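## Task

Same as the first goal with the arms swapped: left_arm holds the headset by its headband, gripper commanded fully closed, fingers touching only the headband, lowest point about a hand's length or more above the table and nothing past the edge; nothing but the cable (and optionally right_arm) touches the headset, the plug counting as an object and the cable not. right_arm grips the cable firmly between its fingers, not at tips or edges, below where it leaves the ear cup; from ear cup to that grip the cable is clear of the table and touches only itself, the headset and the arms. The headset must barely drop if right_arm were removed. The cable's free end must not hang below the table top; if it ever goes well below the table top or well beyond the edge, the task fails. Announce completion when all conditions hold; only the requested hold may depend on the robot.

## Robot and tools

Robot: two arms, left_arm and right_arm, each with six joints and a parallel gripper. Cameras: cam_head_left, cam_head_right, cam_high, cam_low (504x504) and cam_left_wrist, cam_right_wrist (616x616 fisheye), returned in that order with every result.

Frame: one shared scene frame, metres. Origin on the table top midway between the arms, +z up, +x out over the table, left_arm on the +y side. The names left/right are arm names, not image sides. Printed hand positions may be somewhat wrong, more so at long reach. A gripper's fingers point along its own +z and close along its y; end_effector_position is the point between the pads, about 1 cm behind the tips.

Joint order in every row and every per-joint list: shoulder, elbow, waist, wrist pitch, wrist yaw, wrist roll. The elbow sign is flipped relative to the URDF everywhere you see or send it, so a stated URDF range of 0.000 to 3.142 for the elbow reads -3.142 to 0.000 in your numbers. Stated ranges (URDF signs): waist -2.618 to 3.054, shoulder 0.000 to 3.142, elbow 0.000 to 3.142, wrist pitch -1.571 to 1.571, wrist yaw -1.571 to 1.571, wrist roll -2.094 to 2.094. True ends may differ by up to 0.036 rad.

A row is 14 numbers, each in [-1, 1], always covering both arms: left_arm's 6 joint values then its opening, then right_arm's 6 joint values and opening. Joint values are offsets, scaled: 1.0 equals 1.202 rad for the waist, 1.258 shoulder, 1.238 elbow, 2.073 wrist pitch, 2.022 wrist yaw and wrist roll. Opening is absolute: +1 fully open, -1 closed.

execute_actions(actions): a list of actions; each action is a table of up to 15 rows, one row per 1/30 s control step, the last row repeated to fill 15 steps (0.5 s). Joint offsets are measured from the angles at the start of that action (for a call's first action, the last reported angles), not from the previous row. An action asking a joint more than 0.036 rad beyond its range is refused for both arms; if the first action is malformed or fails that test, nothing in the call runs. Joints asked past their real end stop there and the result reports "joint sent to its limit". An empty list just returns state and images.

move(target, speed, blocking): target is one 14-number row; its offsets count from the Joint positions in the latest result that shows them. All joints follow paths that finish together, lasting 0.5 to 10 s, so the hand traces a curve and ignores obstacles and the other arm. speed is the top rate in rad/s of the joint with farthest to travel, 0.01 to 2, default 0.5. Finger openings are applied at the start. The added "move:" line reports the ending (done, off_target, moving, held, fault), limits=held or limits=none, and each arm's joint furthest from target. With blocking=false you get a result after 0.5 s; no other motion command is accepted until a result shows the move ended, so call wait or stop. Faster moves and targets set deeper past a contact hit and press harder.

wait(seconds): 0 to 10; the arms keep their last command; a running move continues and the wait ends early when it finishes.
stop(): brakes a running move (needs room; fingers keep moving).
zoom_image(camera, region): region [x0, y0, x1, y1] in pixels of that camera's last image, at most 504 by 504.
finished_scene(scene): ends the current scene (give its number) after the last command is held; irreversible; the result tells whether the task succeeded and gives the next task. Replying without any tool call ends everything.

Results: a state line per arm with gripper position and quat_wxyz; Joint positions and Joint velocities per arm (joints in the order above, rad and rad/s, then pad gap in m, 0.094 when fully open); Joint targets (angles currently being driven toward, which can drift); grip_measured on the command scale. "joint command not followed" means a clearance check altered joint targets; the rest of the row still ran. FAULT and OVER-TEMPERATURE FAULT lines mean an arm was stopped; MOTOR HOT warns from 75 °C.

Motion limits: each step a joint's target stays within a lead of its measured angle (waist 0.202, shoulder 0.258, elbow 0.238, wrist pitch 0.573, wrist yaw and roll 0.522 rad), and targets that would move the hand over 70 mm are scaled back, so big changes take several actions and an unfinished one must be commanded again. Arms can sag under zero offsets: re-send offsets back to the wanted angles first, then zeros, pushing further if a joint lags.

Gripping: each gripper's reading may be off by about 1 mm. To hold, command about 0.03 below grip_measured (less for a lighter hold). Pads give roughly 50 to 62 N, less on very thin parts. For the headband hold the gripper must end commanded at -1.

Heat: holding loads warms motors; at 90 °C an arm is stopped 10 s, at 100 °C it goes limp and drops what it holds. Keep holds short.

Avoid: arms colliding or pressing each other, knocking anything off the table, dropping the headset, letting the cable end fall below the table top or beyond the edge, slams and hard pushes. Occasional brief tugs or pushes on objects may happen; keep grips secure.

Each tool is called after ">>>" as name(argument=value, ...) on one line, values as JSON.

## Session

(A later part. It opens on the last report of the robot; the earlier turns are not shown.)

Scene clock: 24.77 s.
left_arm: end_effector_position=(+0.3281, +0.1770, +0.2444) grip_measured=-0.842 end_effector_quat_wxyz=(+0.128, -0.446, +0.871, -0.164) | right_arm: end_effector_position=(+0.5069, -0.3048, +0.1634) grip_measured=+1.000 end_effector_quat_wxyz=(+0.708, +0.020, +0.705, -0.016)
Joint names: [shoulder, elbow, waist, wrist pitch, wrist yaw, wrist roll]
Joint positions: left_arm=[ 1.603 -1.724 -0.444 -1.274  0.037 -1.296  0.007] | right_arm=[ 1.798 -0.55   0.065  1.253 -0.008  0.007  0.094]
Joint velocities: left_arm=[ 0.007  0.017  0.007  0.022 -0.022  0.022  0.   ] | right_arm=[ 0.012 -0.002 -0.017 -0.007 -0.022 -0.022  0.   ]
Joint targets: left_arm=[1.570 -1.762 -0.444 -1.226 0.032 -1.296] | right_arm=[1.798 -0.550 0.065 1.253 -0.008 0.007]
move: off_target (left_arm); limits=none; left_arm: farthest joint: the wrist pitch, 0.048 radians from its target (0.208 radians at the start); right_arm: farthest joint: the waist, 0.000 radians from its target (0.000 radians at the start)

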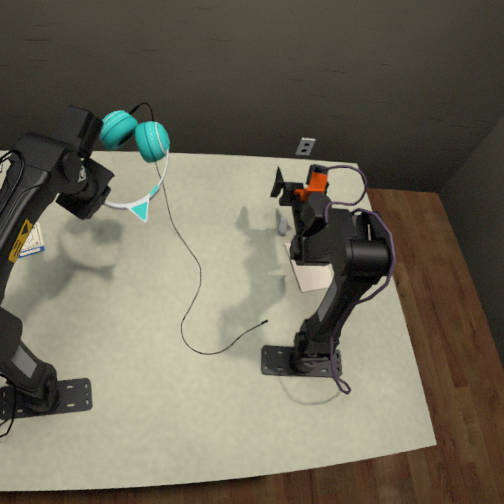

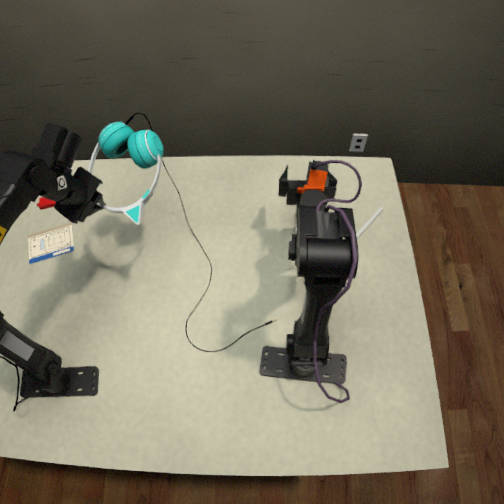

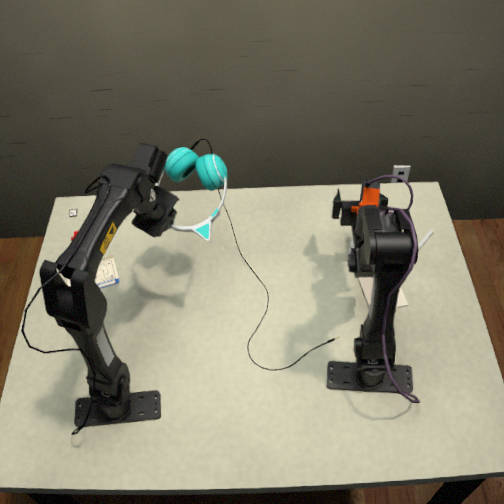

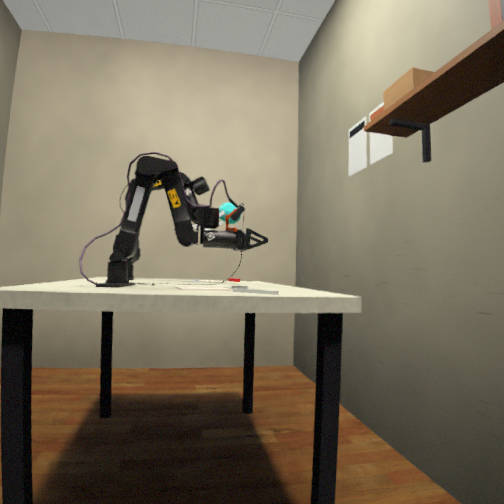

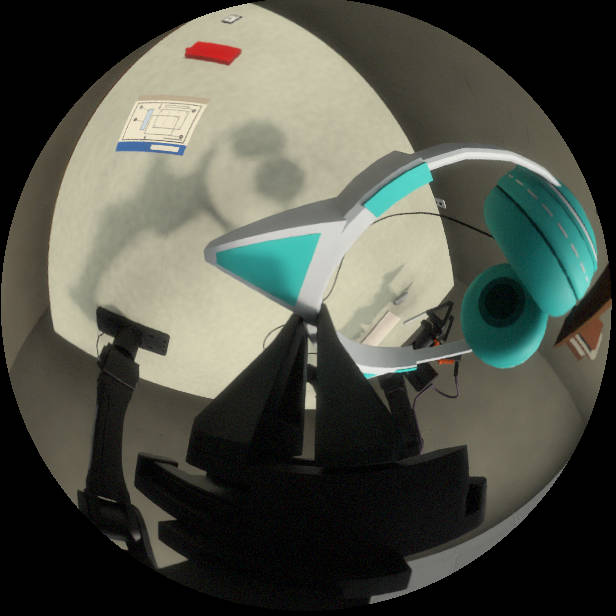

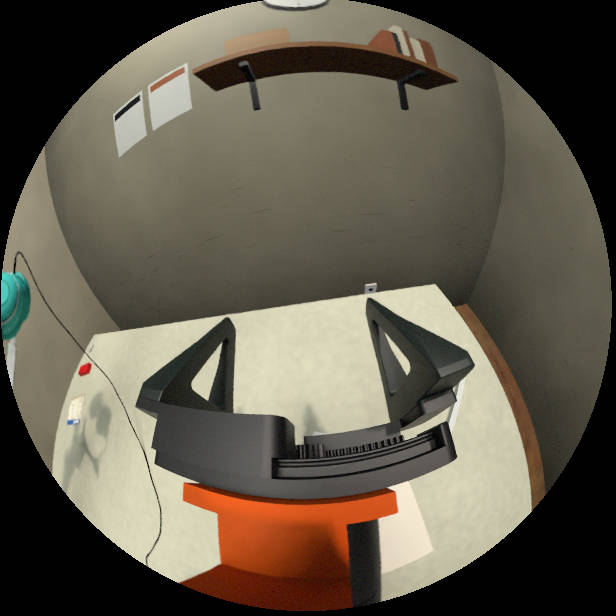

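>>> move(target=[-0.06,-0.05,-0.15,0,0,0.9,-1, 0,0,0,0,0,0,1])

>>> move(target=[-0.1,0.08,-0.2,0.6,0,0.5,-1, 0,0,0,0,0,0,1], speed=0.4)

Scene clock: 33.63 s.
left_arm: end_effector_position=(+0.2938, +0.1315, +0.2578) grip_measured=-0.842 end_effector_quat_wxyz=(+0.213, +0.487, +0.847, -0.003) | right_arm: end_effector_position=(+0.5069, -0.3048, +0.1634) grip_measured=+1.000 end_effector_quat_wxyz=(+0.708, +0.020, +0.705, -0.016)
Joint names: [shoulder, elbow, waist, wrist pitch, wrist yaw, wrist roll]
Joint positions: left_arm=[ 1.566 -1.739 -0.612 -1.315  0.011  0.532  0.007] | right_arm=[ 1.798 -0.55   0.065  1.253 -0.008  0.007  0.094]
Joint velocities: left_arm=[-0.012 -0.002 -0.012 -0.051  0.066 -0.007 -0.   ] | right_arm=[ 0.007  0.012  0.017  0.051 -0.007  0.022  0.   ]
Joint targets: left_arm=[1.528 -1.786 -0.624 -1.274 0.037 0.524] | right_arm=[1.798 -0.550 0.065 1.253 -0.008 0.007]
move: off_target (left_arm); limits=none; left_arm: farthest joint: the elbow, 0.047 radians from its target (0.062 radians at the start); right_arm: farthest joint: the waist, 0.000 radians from its target (0.000 radians at the start)

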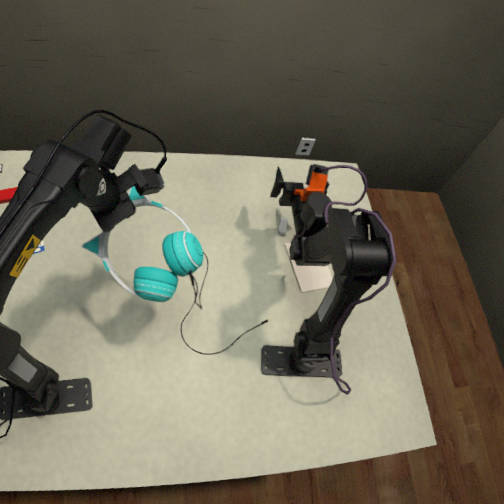

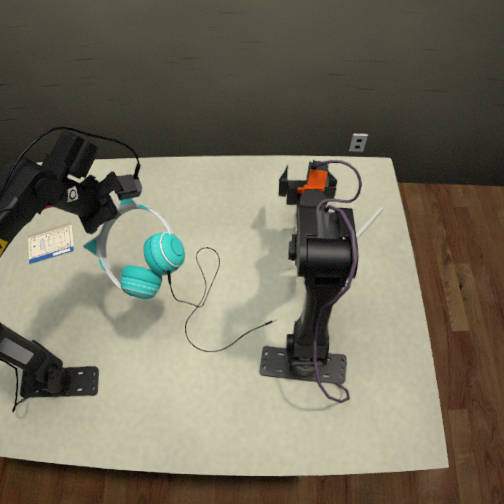

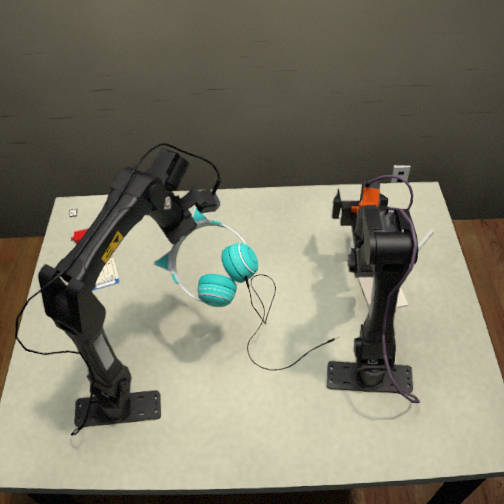

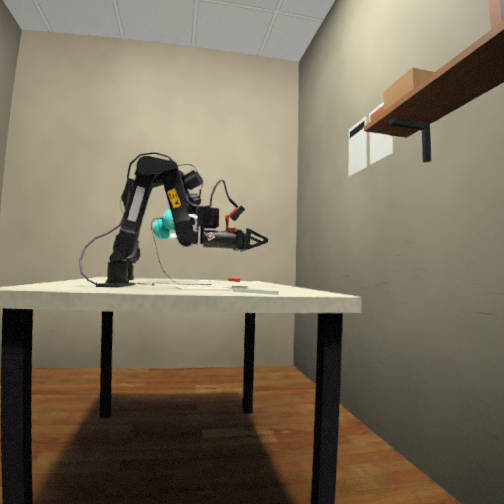

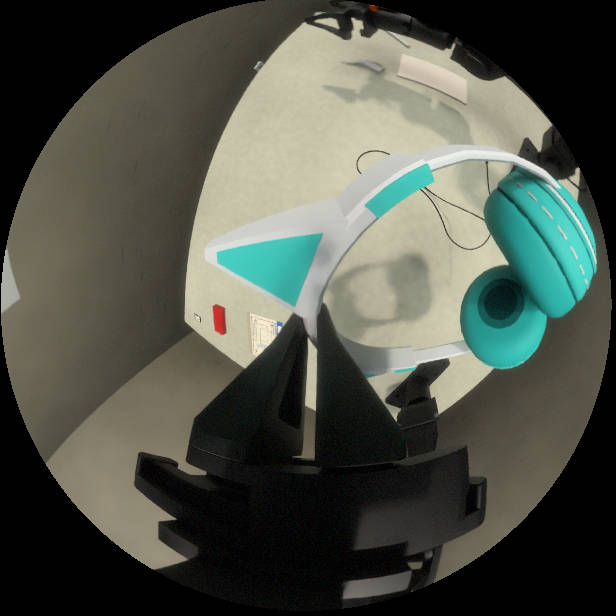

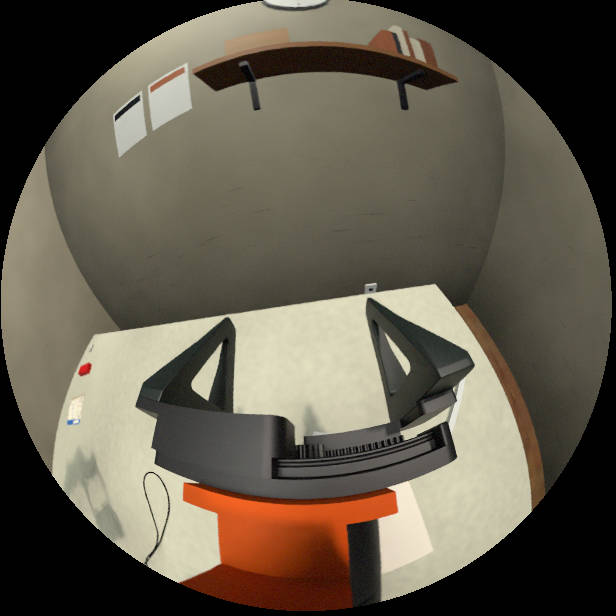

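Scene clock: 37.43 s.
left_arm: end_effector_position=(+0.3412, -0.0177, +0.4724) grip_measured=-0.842 end_effector_quat_wxyz=(+0.644, +0.650, +0.295, +0.275) | right_arm: end_effector_position=(+0.5069, -0.3048, +0.1634) grip_measured=+1.000 end_effector_quat_wxyz=(+0.708, +0.020, +0.705, -0.016)
Joint names: [shoulder, elbow, waist, wrist pitch, wrist yaw, wrist roll]
Joint positions: left_arm=[ 1.485 -1.632 -0.84  -0.166  0.003  1.549  0.007] | right_arm=[ 1.798 -0.55   0.065  1.253 -0.008  0.007  0.094]
Joint velocities: left_arm=[-0.002 -0.002 -0.002 -0.051 -0.051 -0.037 -0.002] | right_arm=[ 0.012  0.017 -0.012 -0.007 -0.066  0.007  0.   ]
Joint targets: left_arm=[1.441 -1.640 -0.852 -0.071 0.011 1.542] | right_arm=[1.798 -0.550 0.065 1.253 -0.008 0.007]
move: off_target (left_arm); limits=none; left_arm: farthest joint: the wrist pitch, 0.094 radians from its target (1.244 radians at the start); right_arm: farthest joint: the waist, 0.000 radians from its target (0.000 radians at the start)

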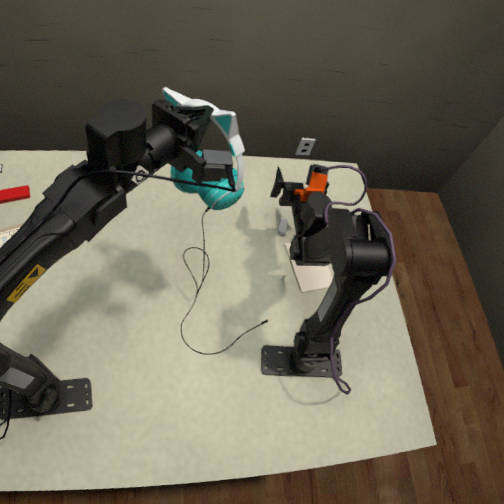

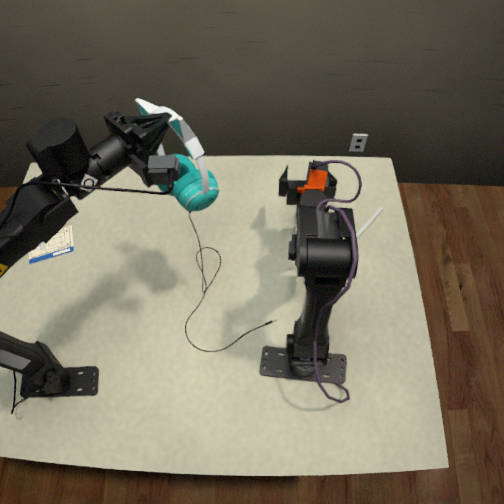

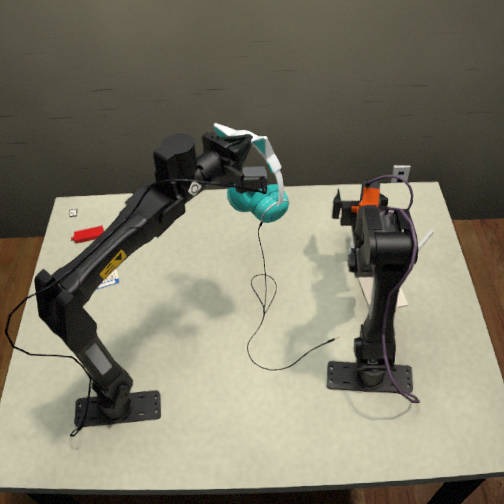

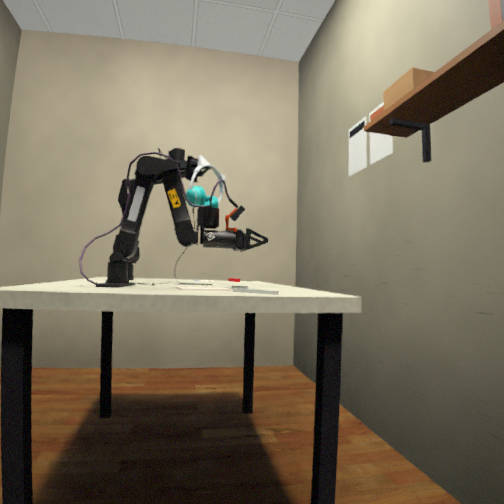

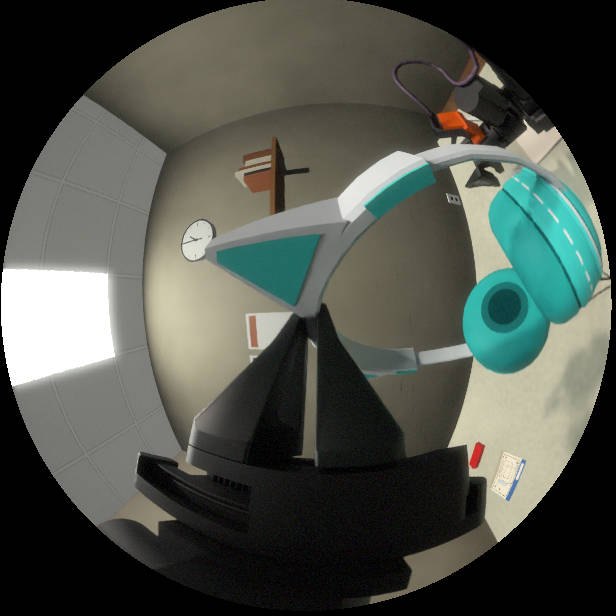

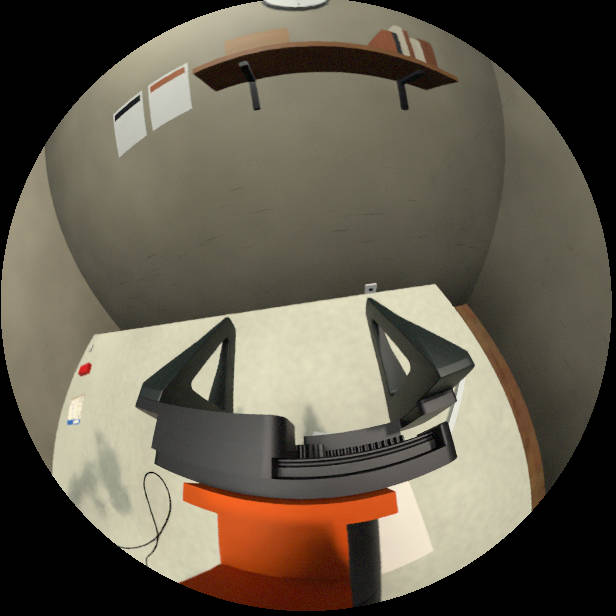

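>>> move(target=[-0.035,-0.03,0.25,0.045,0,0,-1, 0,0,0,0,0,0,1], speed=0.3)

>>> move(target=[-0.035,-0.035,0,0.045,0,0,-1, 0,0,0.66,0,0,0,1])

Scene clock: 45.00 s.
left_arm: end_effector_position=(+0.4198, +0.0990, +0.4696) grip_measured=-0.842 end_effector_quat_wxyz=(+0.593, +0.603, +0.385, +0.369) | right_arm: end_effector_position=(+0.5069, -0.3048, +0.1634) grip_measured=+1.000 end_effector_quat_wxyz=(+0.708, +0.020, +0.705, -0.016)
Joint names: [shoulder, elbow, waist, wrist pitch, wrist yaw, wrist roll]
Joint positions: left_arm=[ 1.485 -1.627 -0.546 -0.166  0.002  1.559  0.007] | right_arm=[ 1.798 -0.55   0.065  1.253 -0.008  0.007  0.094]
Joint velocities: left_arm=[-0.002 -0.002 -0.002  0.022 -0.051  0.051 -0.   ] | right_arm=[-0.002  0.002 -0.012 -0.022  0.007  0.007  0.   ]
Joint targets: left_arm=[1.441 -1.670 -0.540 -0.072 0.003 1.549] | right_arm=[1.798 -0.550 0.065 1.253 -0.008 0.007]
move: off_target (left_arm); limits=none; left_arm: farthest joint: the wrist pitch, 0.094 radians from its target (0.092 radians at the start); right_arm: farthest joint: the waist, 0.000 radians from its target (0.000 radians at the start)

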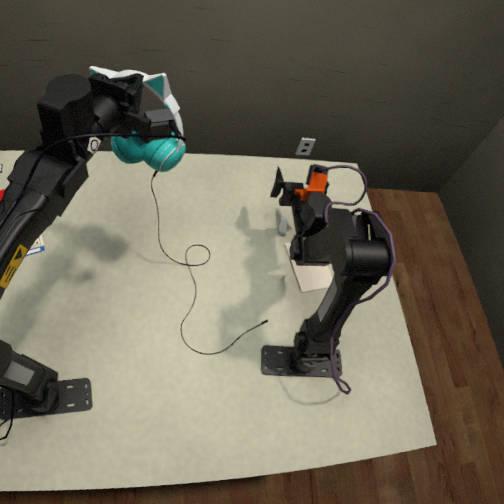

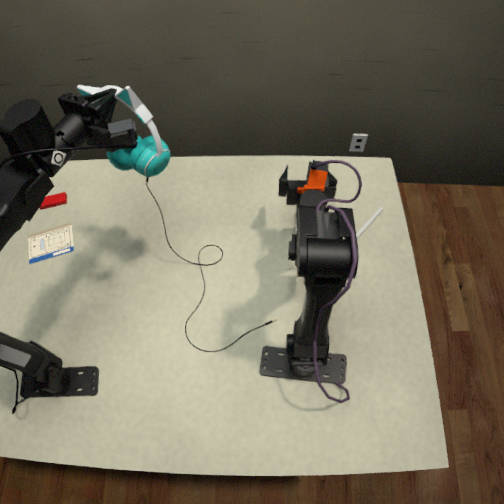

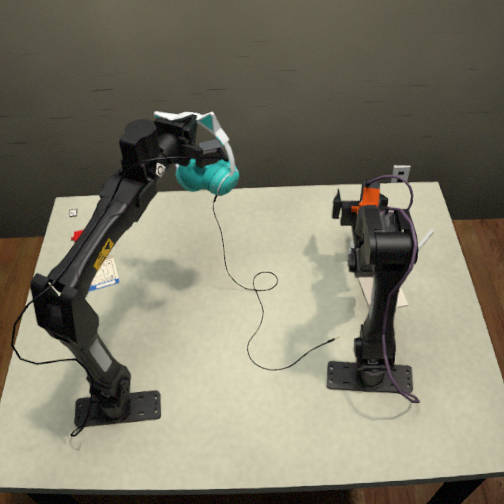

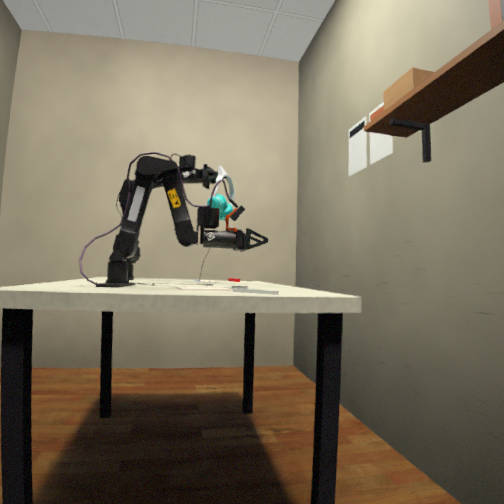

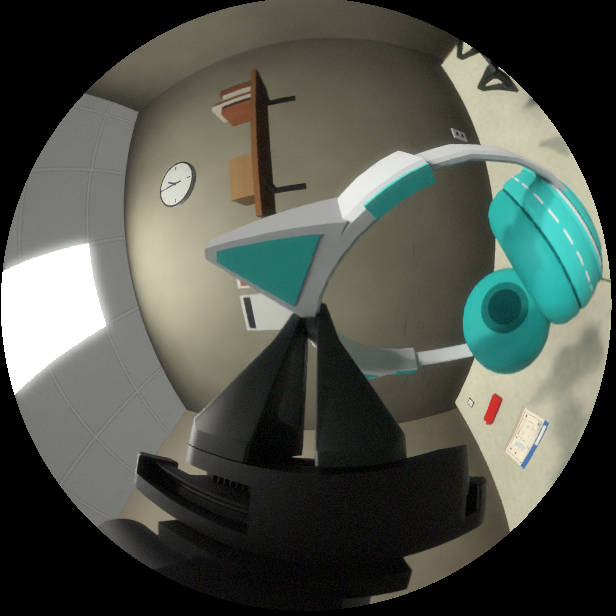

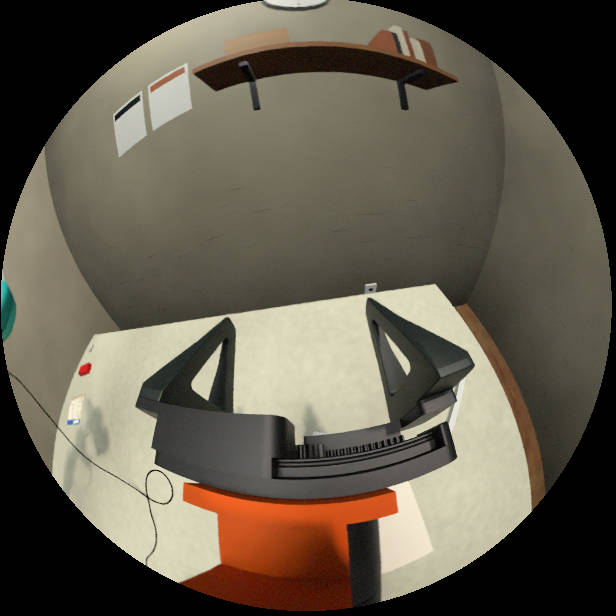

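Scene clock: 47.03 s.
left_arm: end_effector_position=(+0.4204, +0.0987, +0.4658) grip_measured=-0.842 end_effector_quat_wxyz=(+0.589, +0.607, +0.385, +0.369) | right_arm: end_effector_position=(+0.3875, +0.0308, +0.1634) grip_measured=+1.000 end_effector_quat_wxyz=(+0.660, -0.253, +0.659, +0.258)
Joint names: [shoulder, elbow, waist, wrist pitch, wrist yaw, wrist roll]
Joint positions: left_arm=[ 1.485 -1.619 -0.546 -0.167  0.002  1.565  0.007] | right_arm=[ 1.798 -0.55   0.855  1.253 -0.008  0.007  0.094]
Joint velocities: left_arm=[ 0.012 -0.007 -0.007 -0.007 -0.022 -0.007 -0.001] | right_arm=[-0.002 -0.017 -0.002 -0.007 -0.066 -0.081  0.   ]
Joint targets: left_arm=[1.441 -1.670 -0.546 -0.073 0.002 1.559] | right_arm=[1.798 -0.550 0.858 1.253 -0.008 0.007]
move: off_target (left_arm); limits=none; left_arm: farthest joint: the wrist pitch, 0.094 radians from its target (0.094 radians at the start); right_arm: farthest joint: the waist, 0.003 radians from its target (0.794 radians at the start)

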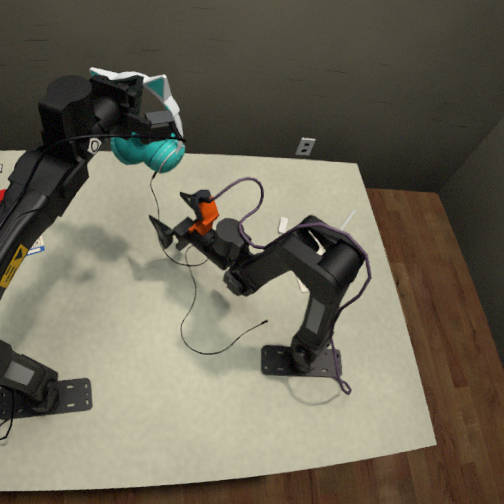

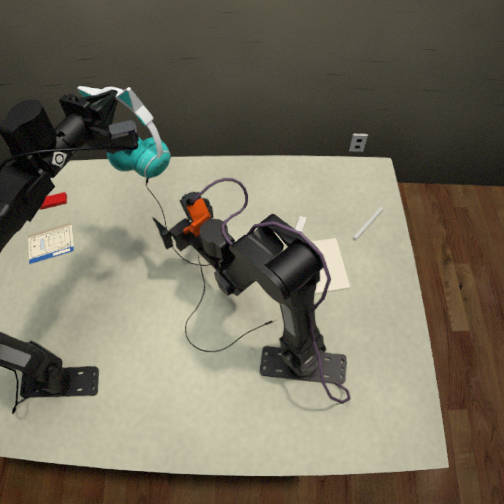

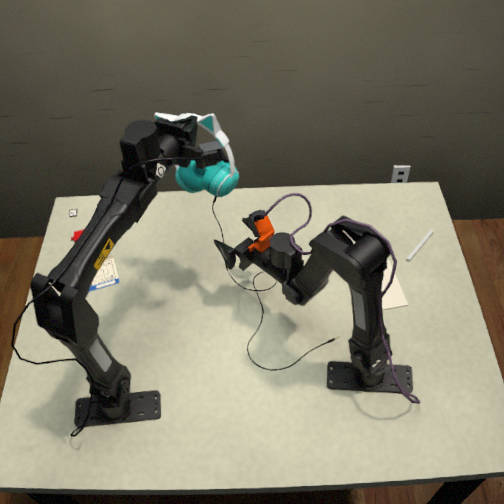

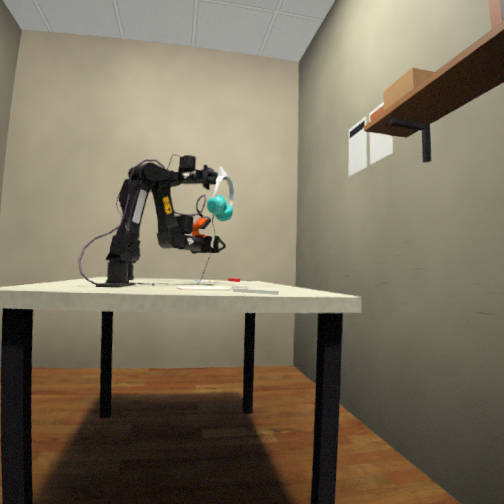

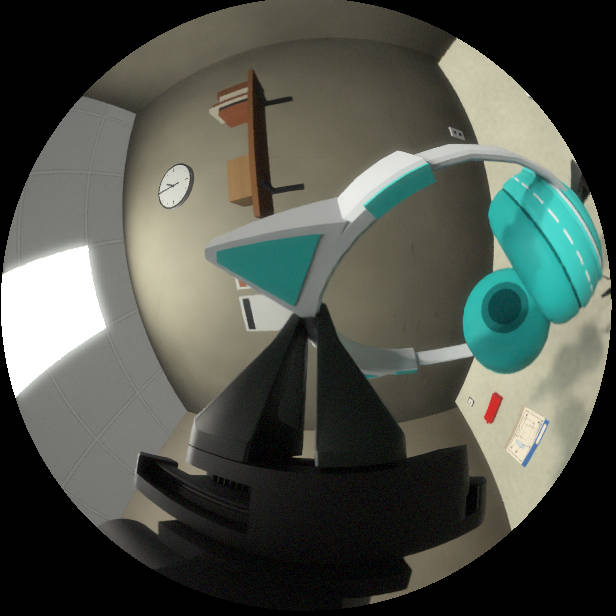

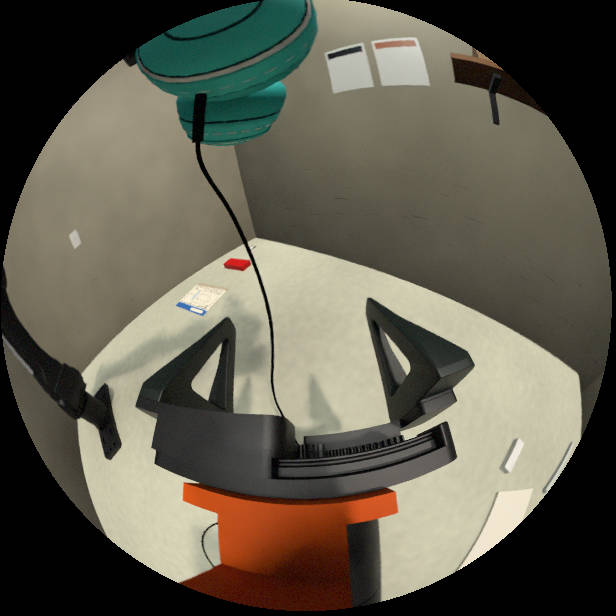

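>>> move(target=[-0.035,-0.045,0,0.045,0,0,-1, 0.07,-0.18,0.05,-0.055,0,0,1], speed=0.2)

Scene clock: 51.27 s.
left_arm: end_effector_position=(+0.4198, +0.0990, +0.4703) grip_measured=-0.842 end_effector_quat_wxyz=(+0.591, +0.605, +0.381, +0.373) | right_arm: end_effector_position=(+0.4024, +0.0793, +0.1767) grip_measured=+1.000 end_effector_quat_wxyz=(+0.655, -0.269, +0.650, +0.276)
Joint names: [shoulder, elbow, waist, wrist pitch, wrist yaw, wrist roll]
Joint positions: left_arm=[ 1.485 -1.628 -0.546 -0.165  0.002  1.571  0.007] | right_arm=[ 1.878 -0.746  0.907  1.142 -0.008  0.007  0.094]
Joint velocities: left_arm=[-0.002 -0.002 -0.007  0.095  0.051 -0.022 -0.001] | right_arm=[ 0.022  0.012 -0.022 -0.022  0.022  0.007  0.   ]
Joint targets: left_arm=[1.441 -1.675 -0.546 -0.073 0.002 1.565] | right_arm=[1.887 -0.772 0.915 1.139 -0.008 0.007]
move: off_target (left_arm, right_arm); limits=none; left_arm: farthest joint: the wrist pitch, 0.091 radians from its target (0.093 radians at the start); right_arm: farthest joint: the elbow, 0.026 radians from its target (0.223 radians at the start)

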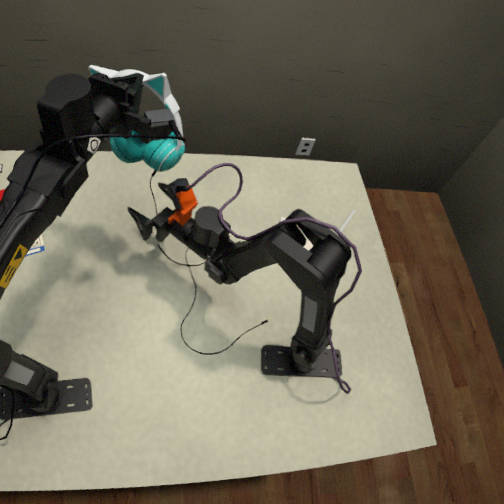

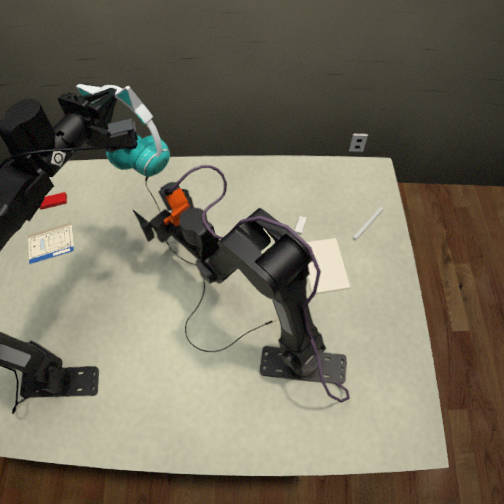

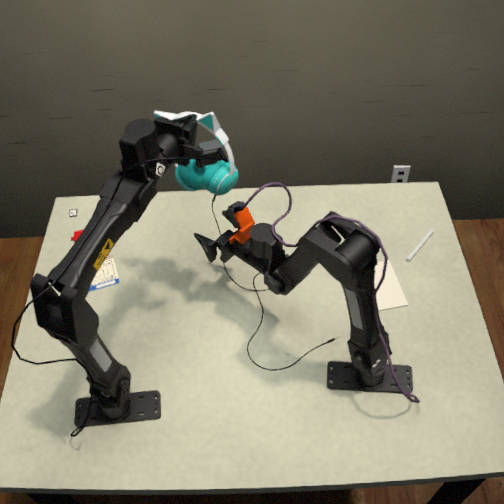

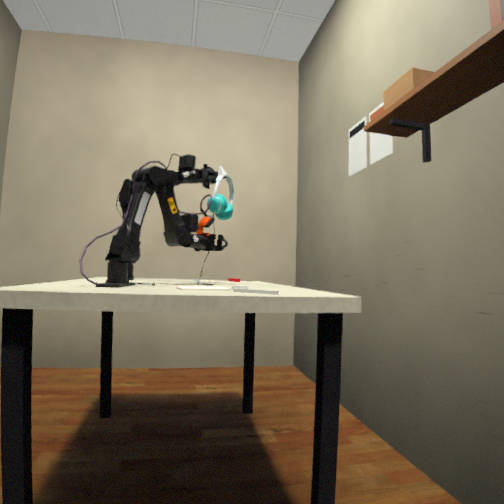

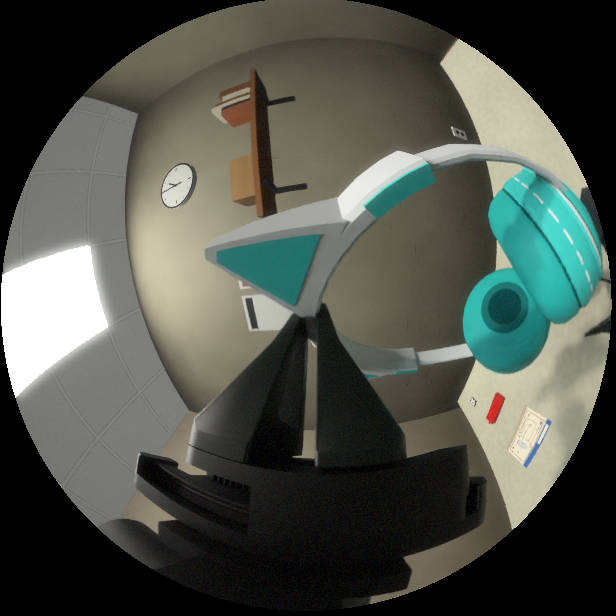

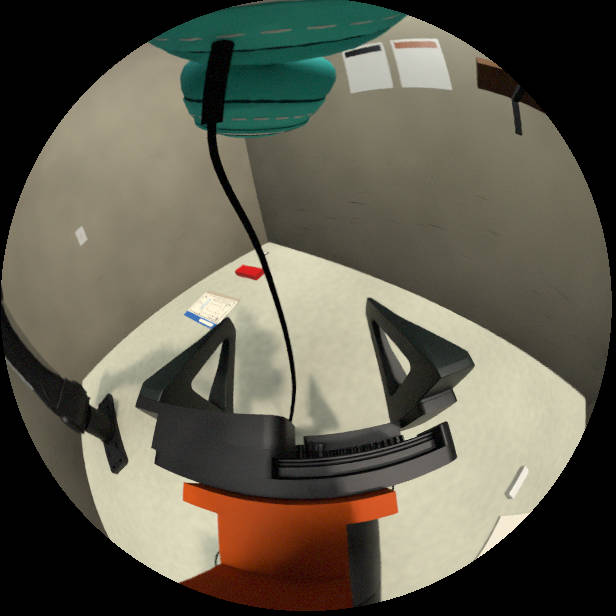

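>>> move(target=[-0.035,-0.038,0,0.045,0,0,-1, 0,-0.02,0,0,0,0,-1])

>>> wait(seconds=1)

Scene clock: 53.80 s.
left_arm: end_effector_position=(+0.4197, +0.0990, +0.4666) grip_measured=-0.842 end_effector_quat_wxyz=(+0.585, +0.611, +0.381, +0.373) | right_arm: end_effector_position=(+0.4024, +0.0792, +0.1774) grip_measured=-0.984 end_effector_quat_wxyz=(+0.656, -0.268, +0.649, +0.277)
Joint names: [shoulder, elbow, waist, wrist pitch, wrist yaw, wrist roll]
Joint positions: left_arm=[ 1.485 -1.628 -0.546 -0.18   0.002  1.58   0.007] | right_arm=[ 1.878 -0.746  0.907  1.145 -0.008  0.007  0.001]
Joint velocities: left_arm=[ 0.007  0.002 -0.007 -0.051 -0.037  0.051 -0.   ] | right_arm=[-0.017  0.007 -0.012  0.007 -0.037 -0.066  0.   ]
Joint targets: left_arm=[1.441 -1.675 -0.546 -0.072 0.002 1.572] | right_arm=[1.878 -0.771 0.907 1.142 -0.008 0.007]
move: off_target (left_arm, right_arm); limits=none; left_arm: farthest joint: the wrist pitch, 0.108 radians from its target (0.093 radians at the start); right_arm: farthest joint: the elbow, 0.024 radians from its target (0.024 radians at the start)

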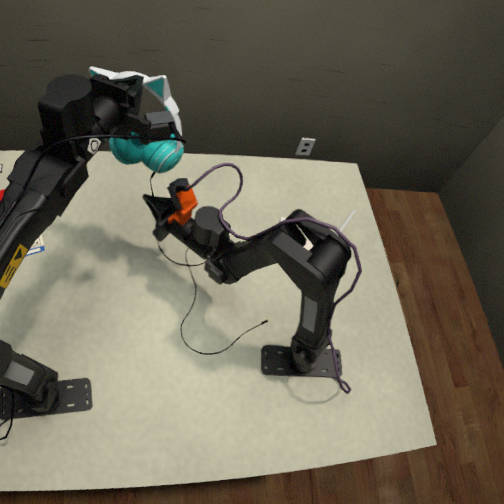

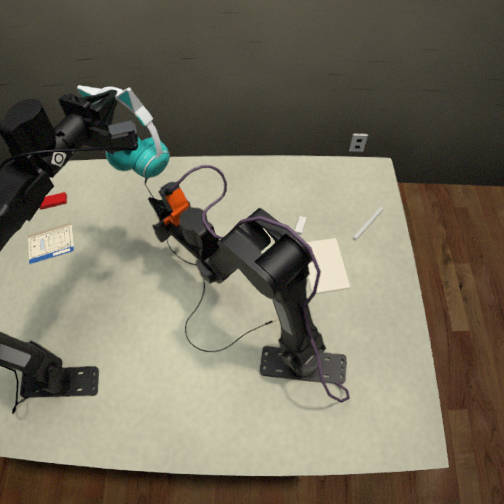

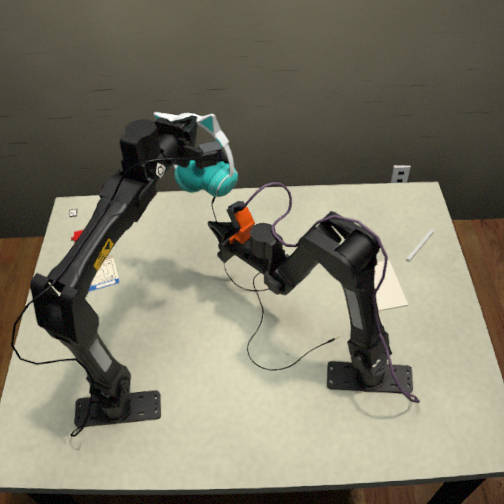

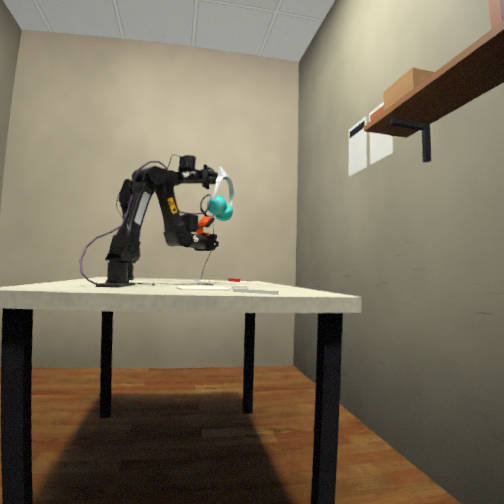

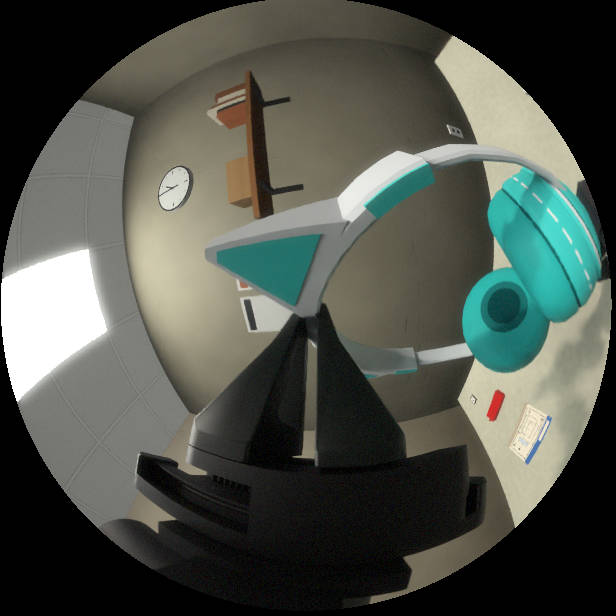

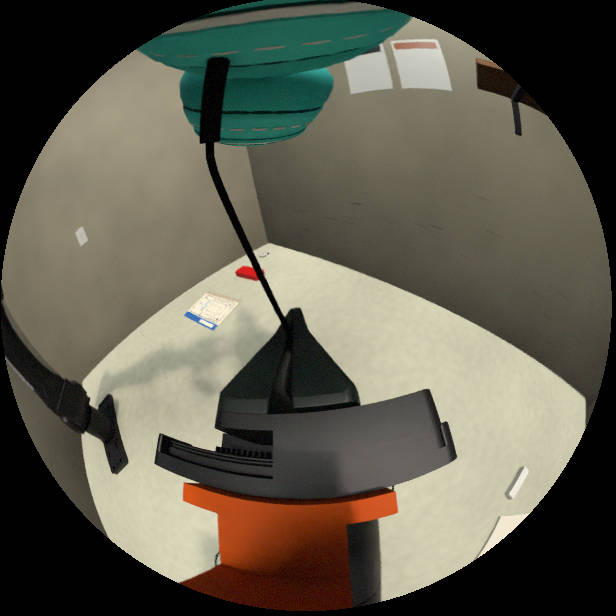

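Scene clock: 54.80 s.
left_arm: end_effector_position=(+0.4197, +0.0990, +0.4666) grip_measured=-0.842 end_effector_quat_wxyz=(+0.585, +0.611, +0.381, +0.373) | right_arm: end_effector_position=(+0.4024, +0.0792, +0.1775) grip_measured=-0.984 end_effector_quat_wxyz=(+0.656, -0.268, +0.649, +0.277)
Joint names: [shoulder, elbow, waist, wrist pitch, wrist yaw, wrist roll]
Joint positions: left_arm=[ 1.485 -1.628 -0.546 -0.18   0.002  1.58   0.007] | right_arm=[ 1.878 -0.746  0.907  1.145 -0.008  0.007  0.001]
Joint velocities: left_arm=[-0.007  0.007 -0.017 -0.007  0.037 -0.022 -0.001] | right_arm=[-0.007 -0.007  0.012 -0.051  0.051 -0.022  0.   ]
Joint targets: left_arm=[1.441 -1.675 -0.546 -0.072 0.002 1.571] | right_arm=[1.878 -0.771 0.907 1.142 -0.008 0.007]
wait: 1.00 s; at rest by 0.17 s

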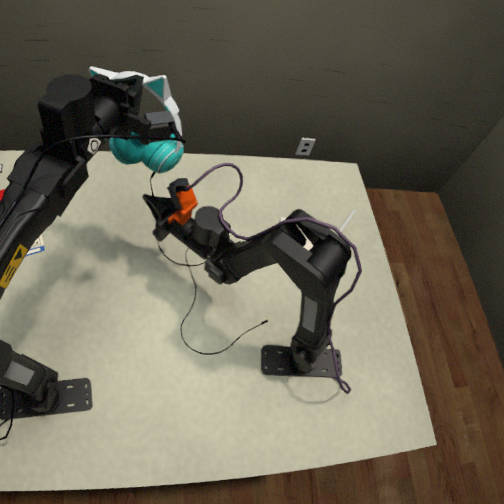

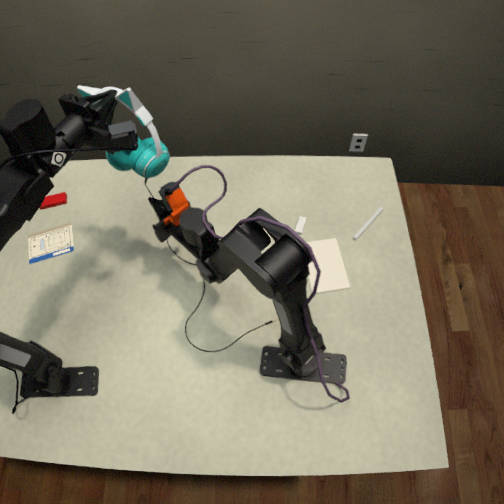

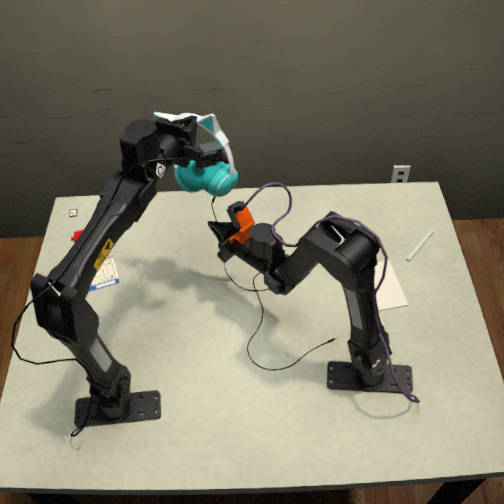

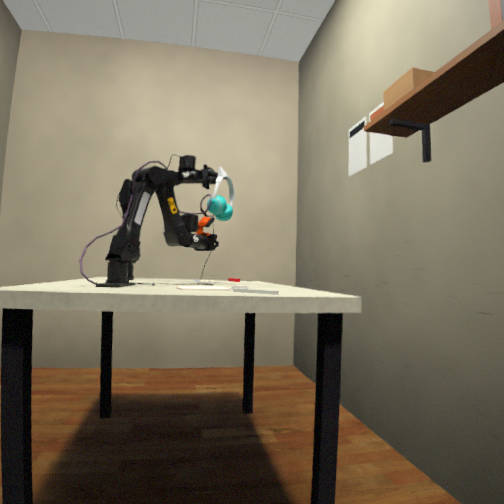

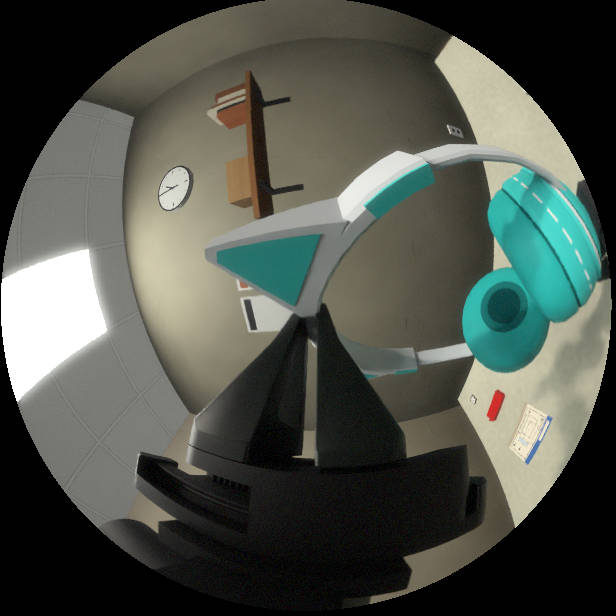

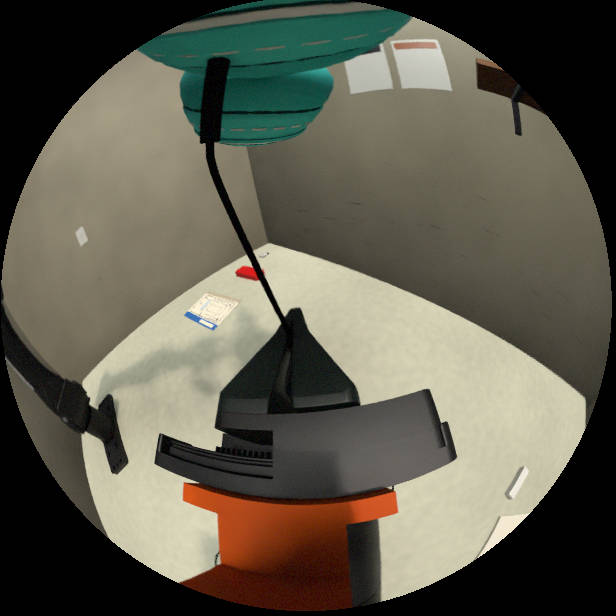

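>>> finished_scene(scene=2)

The scene is finished: the task was done.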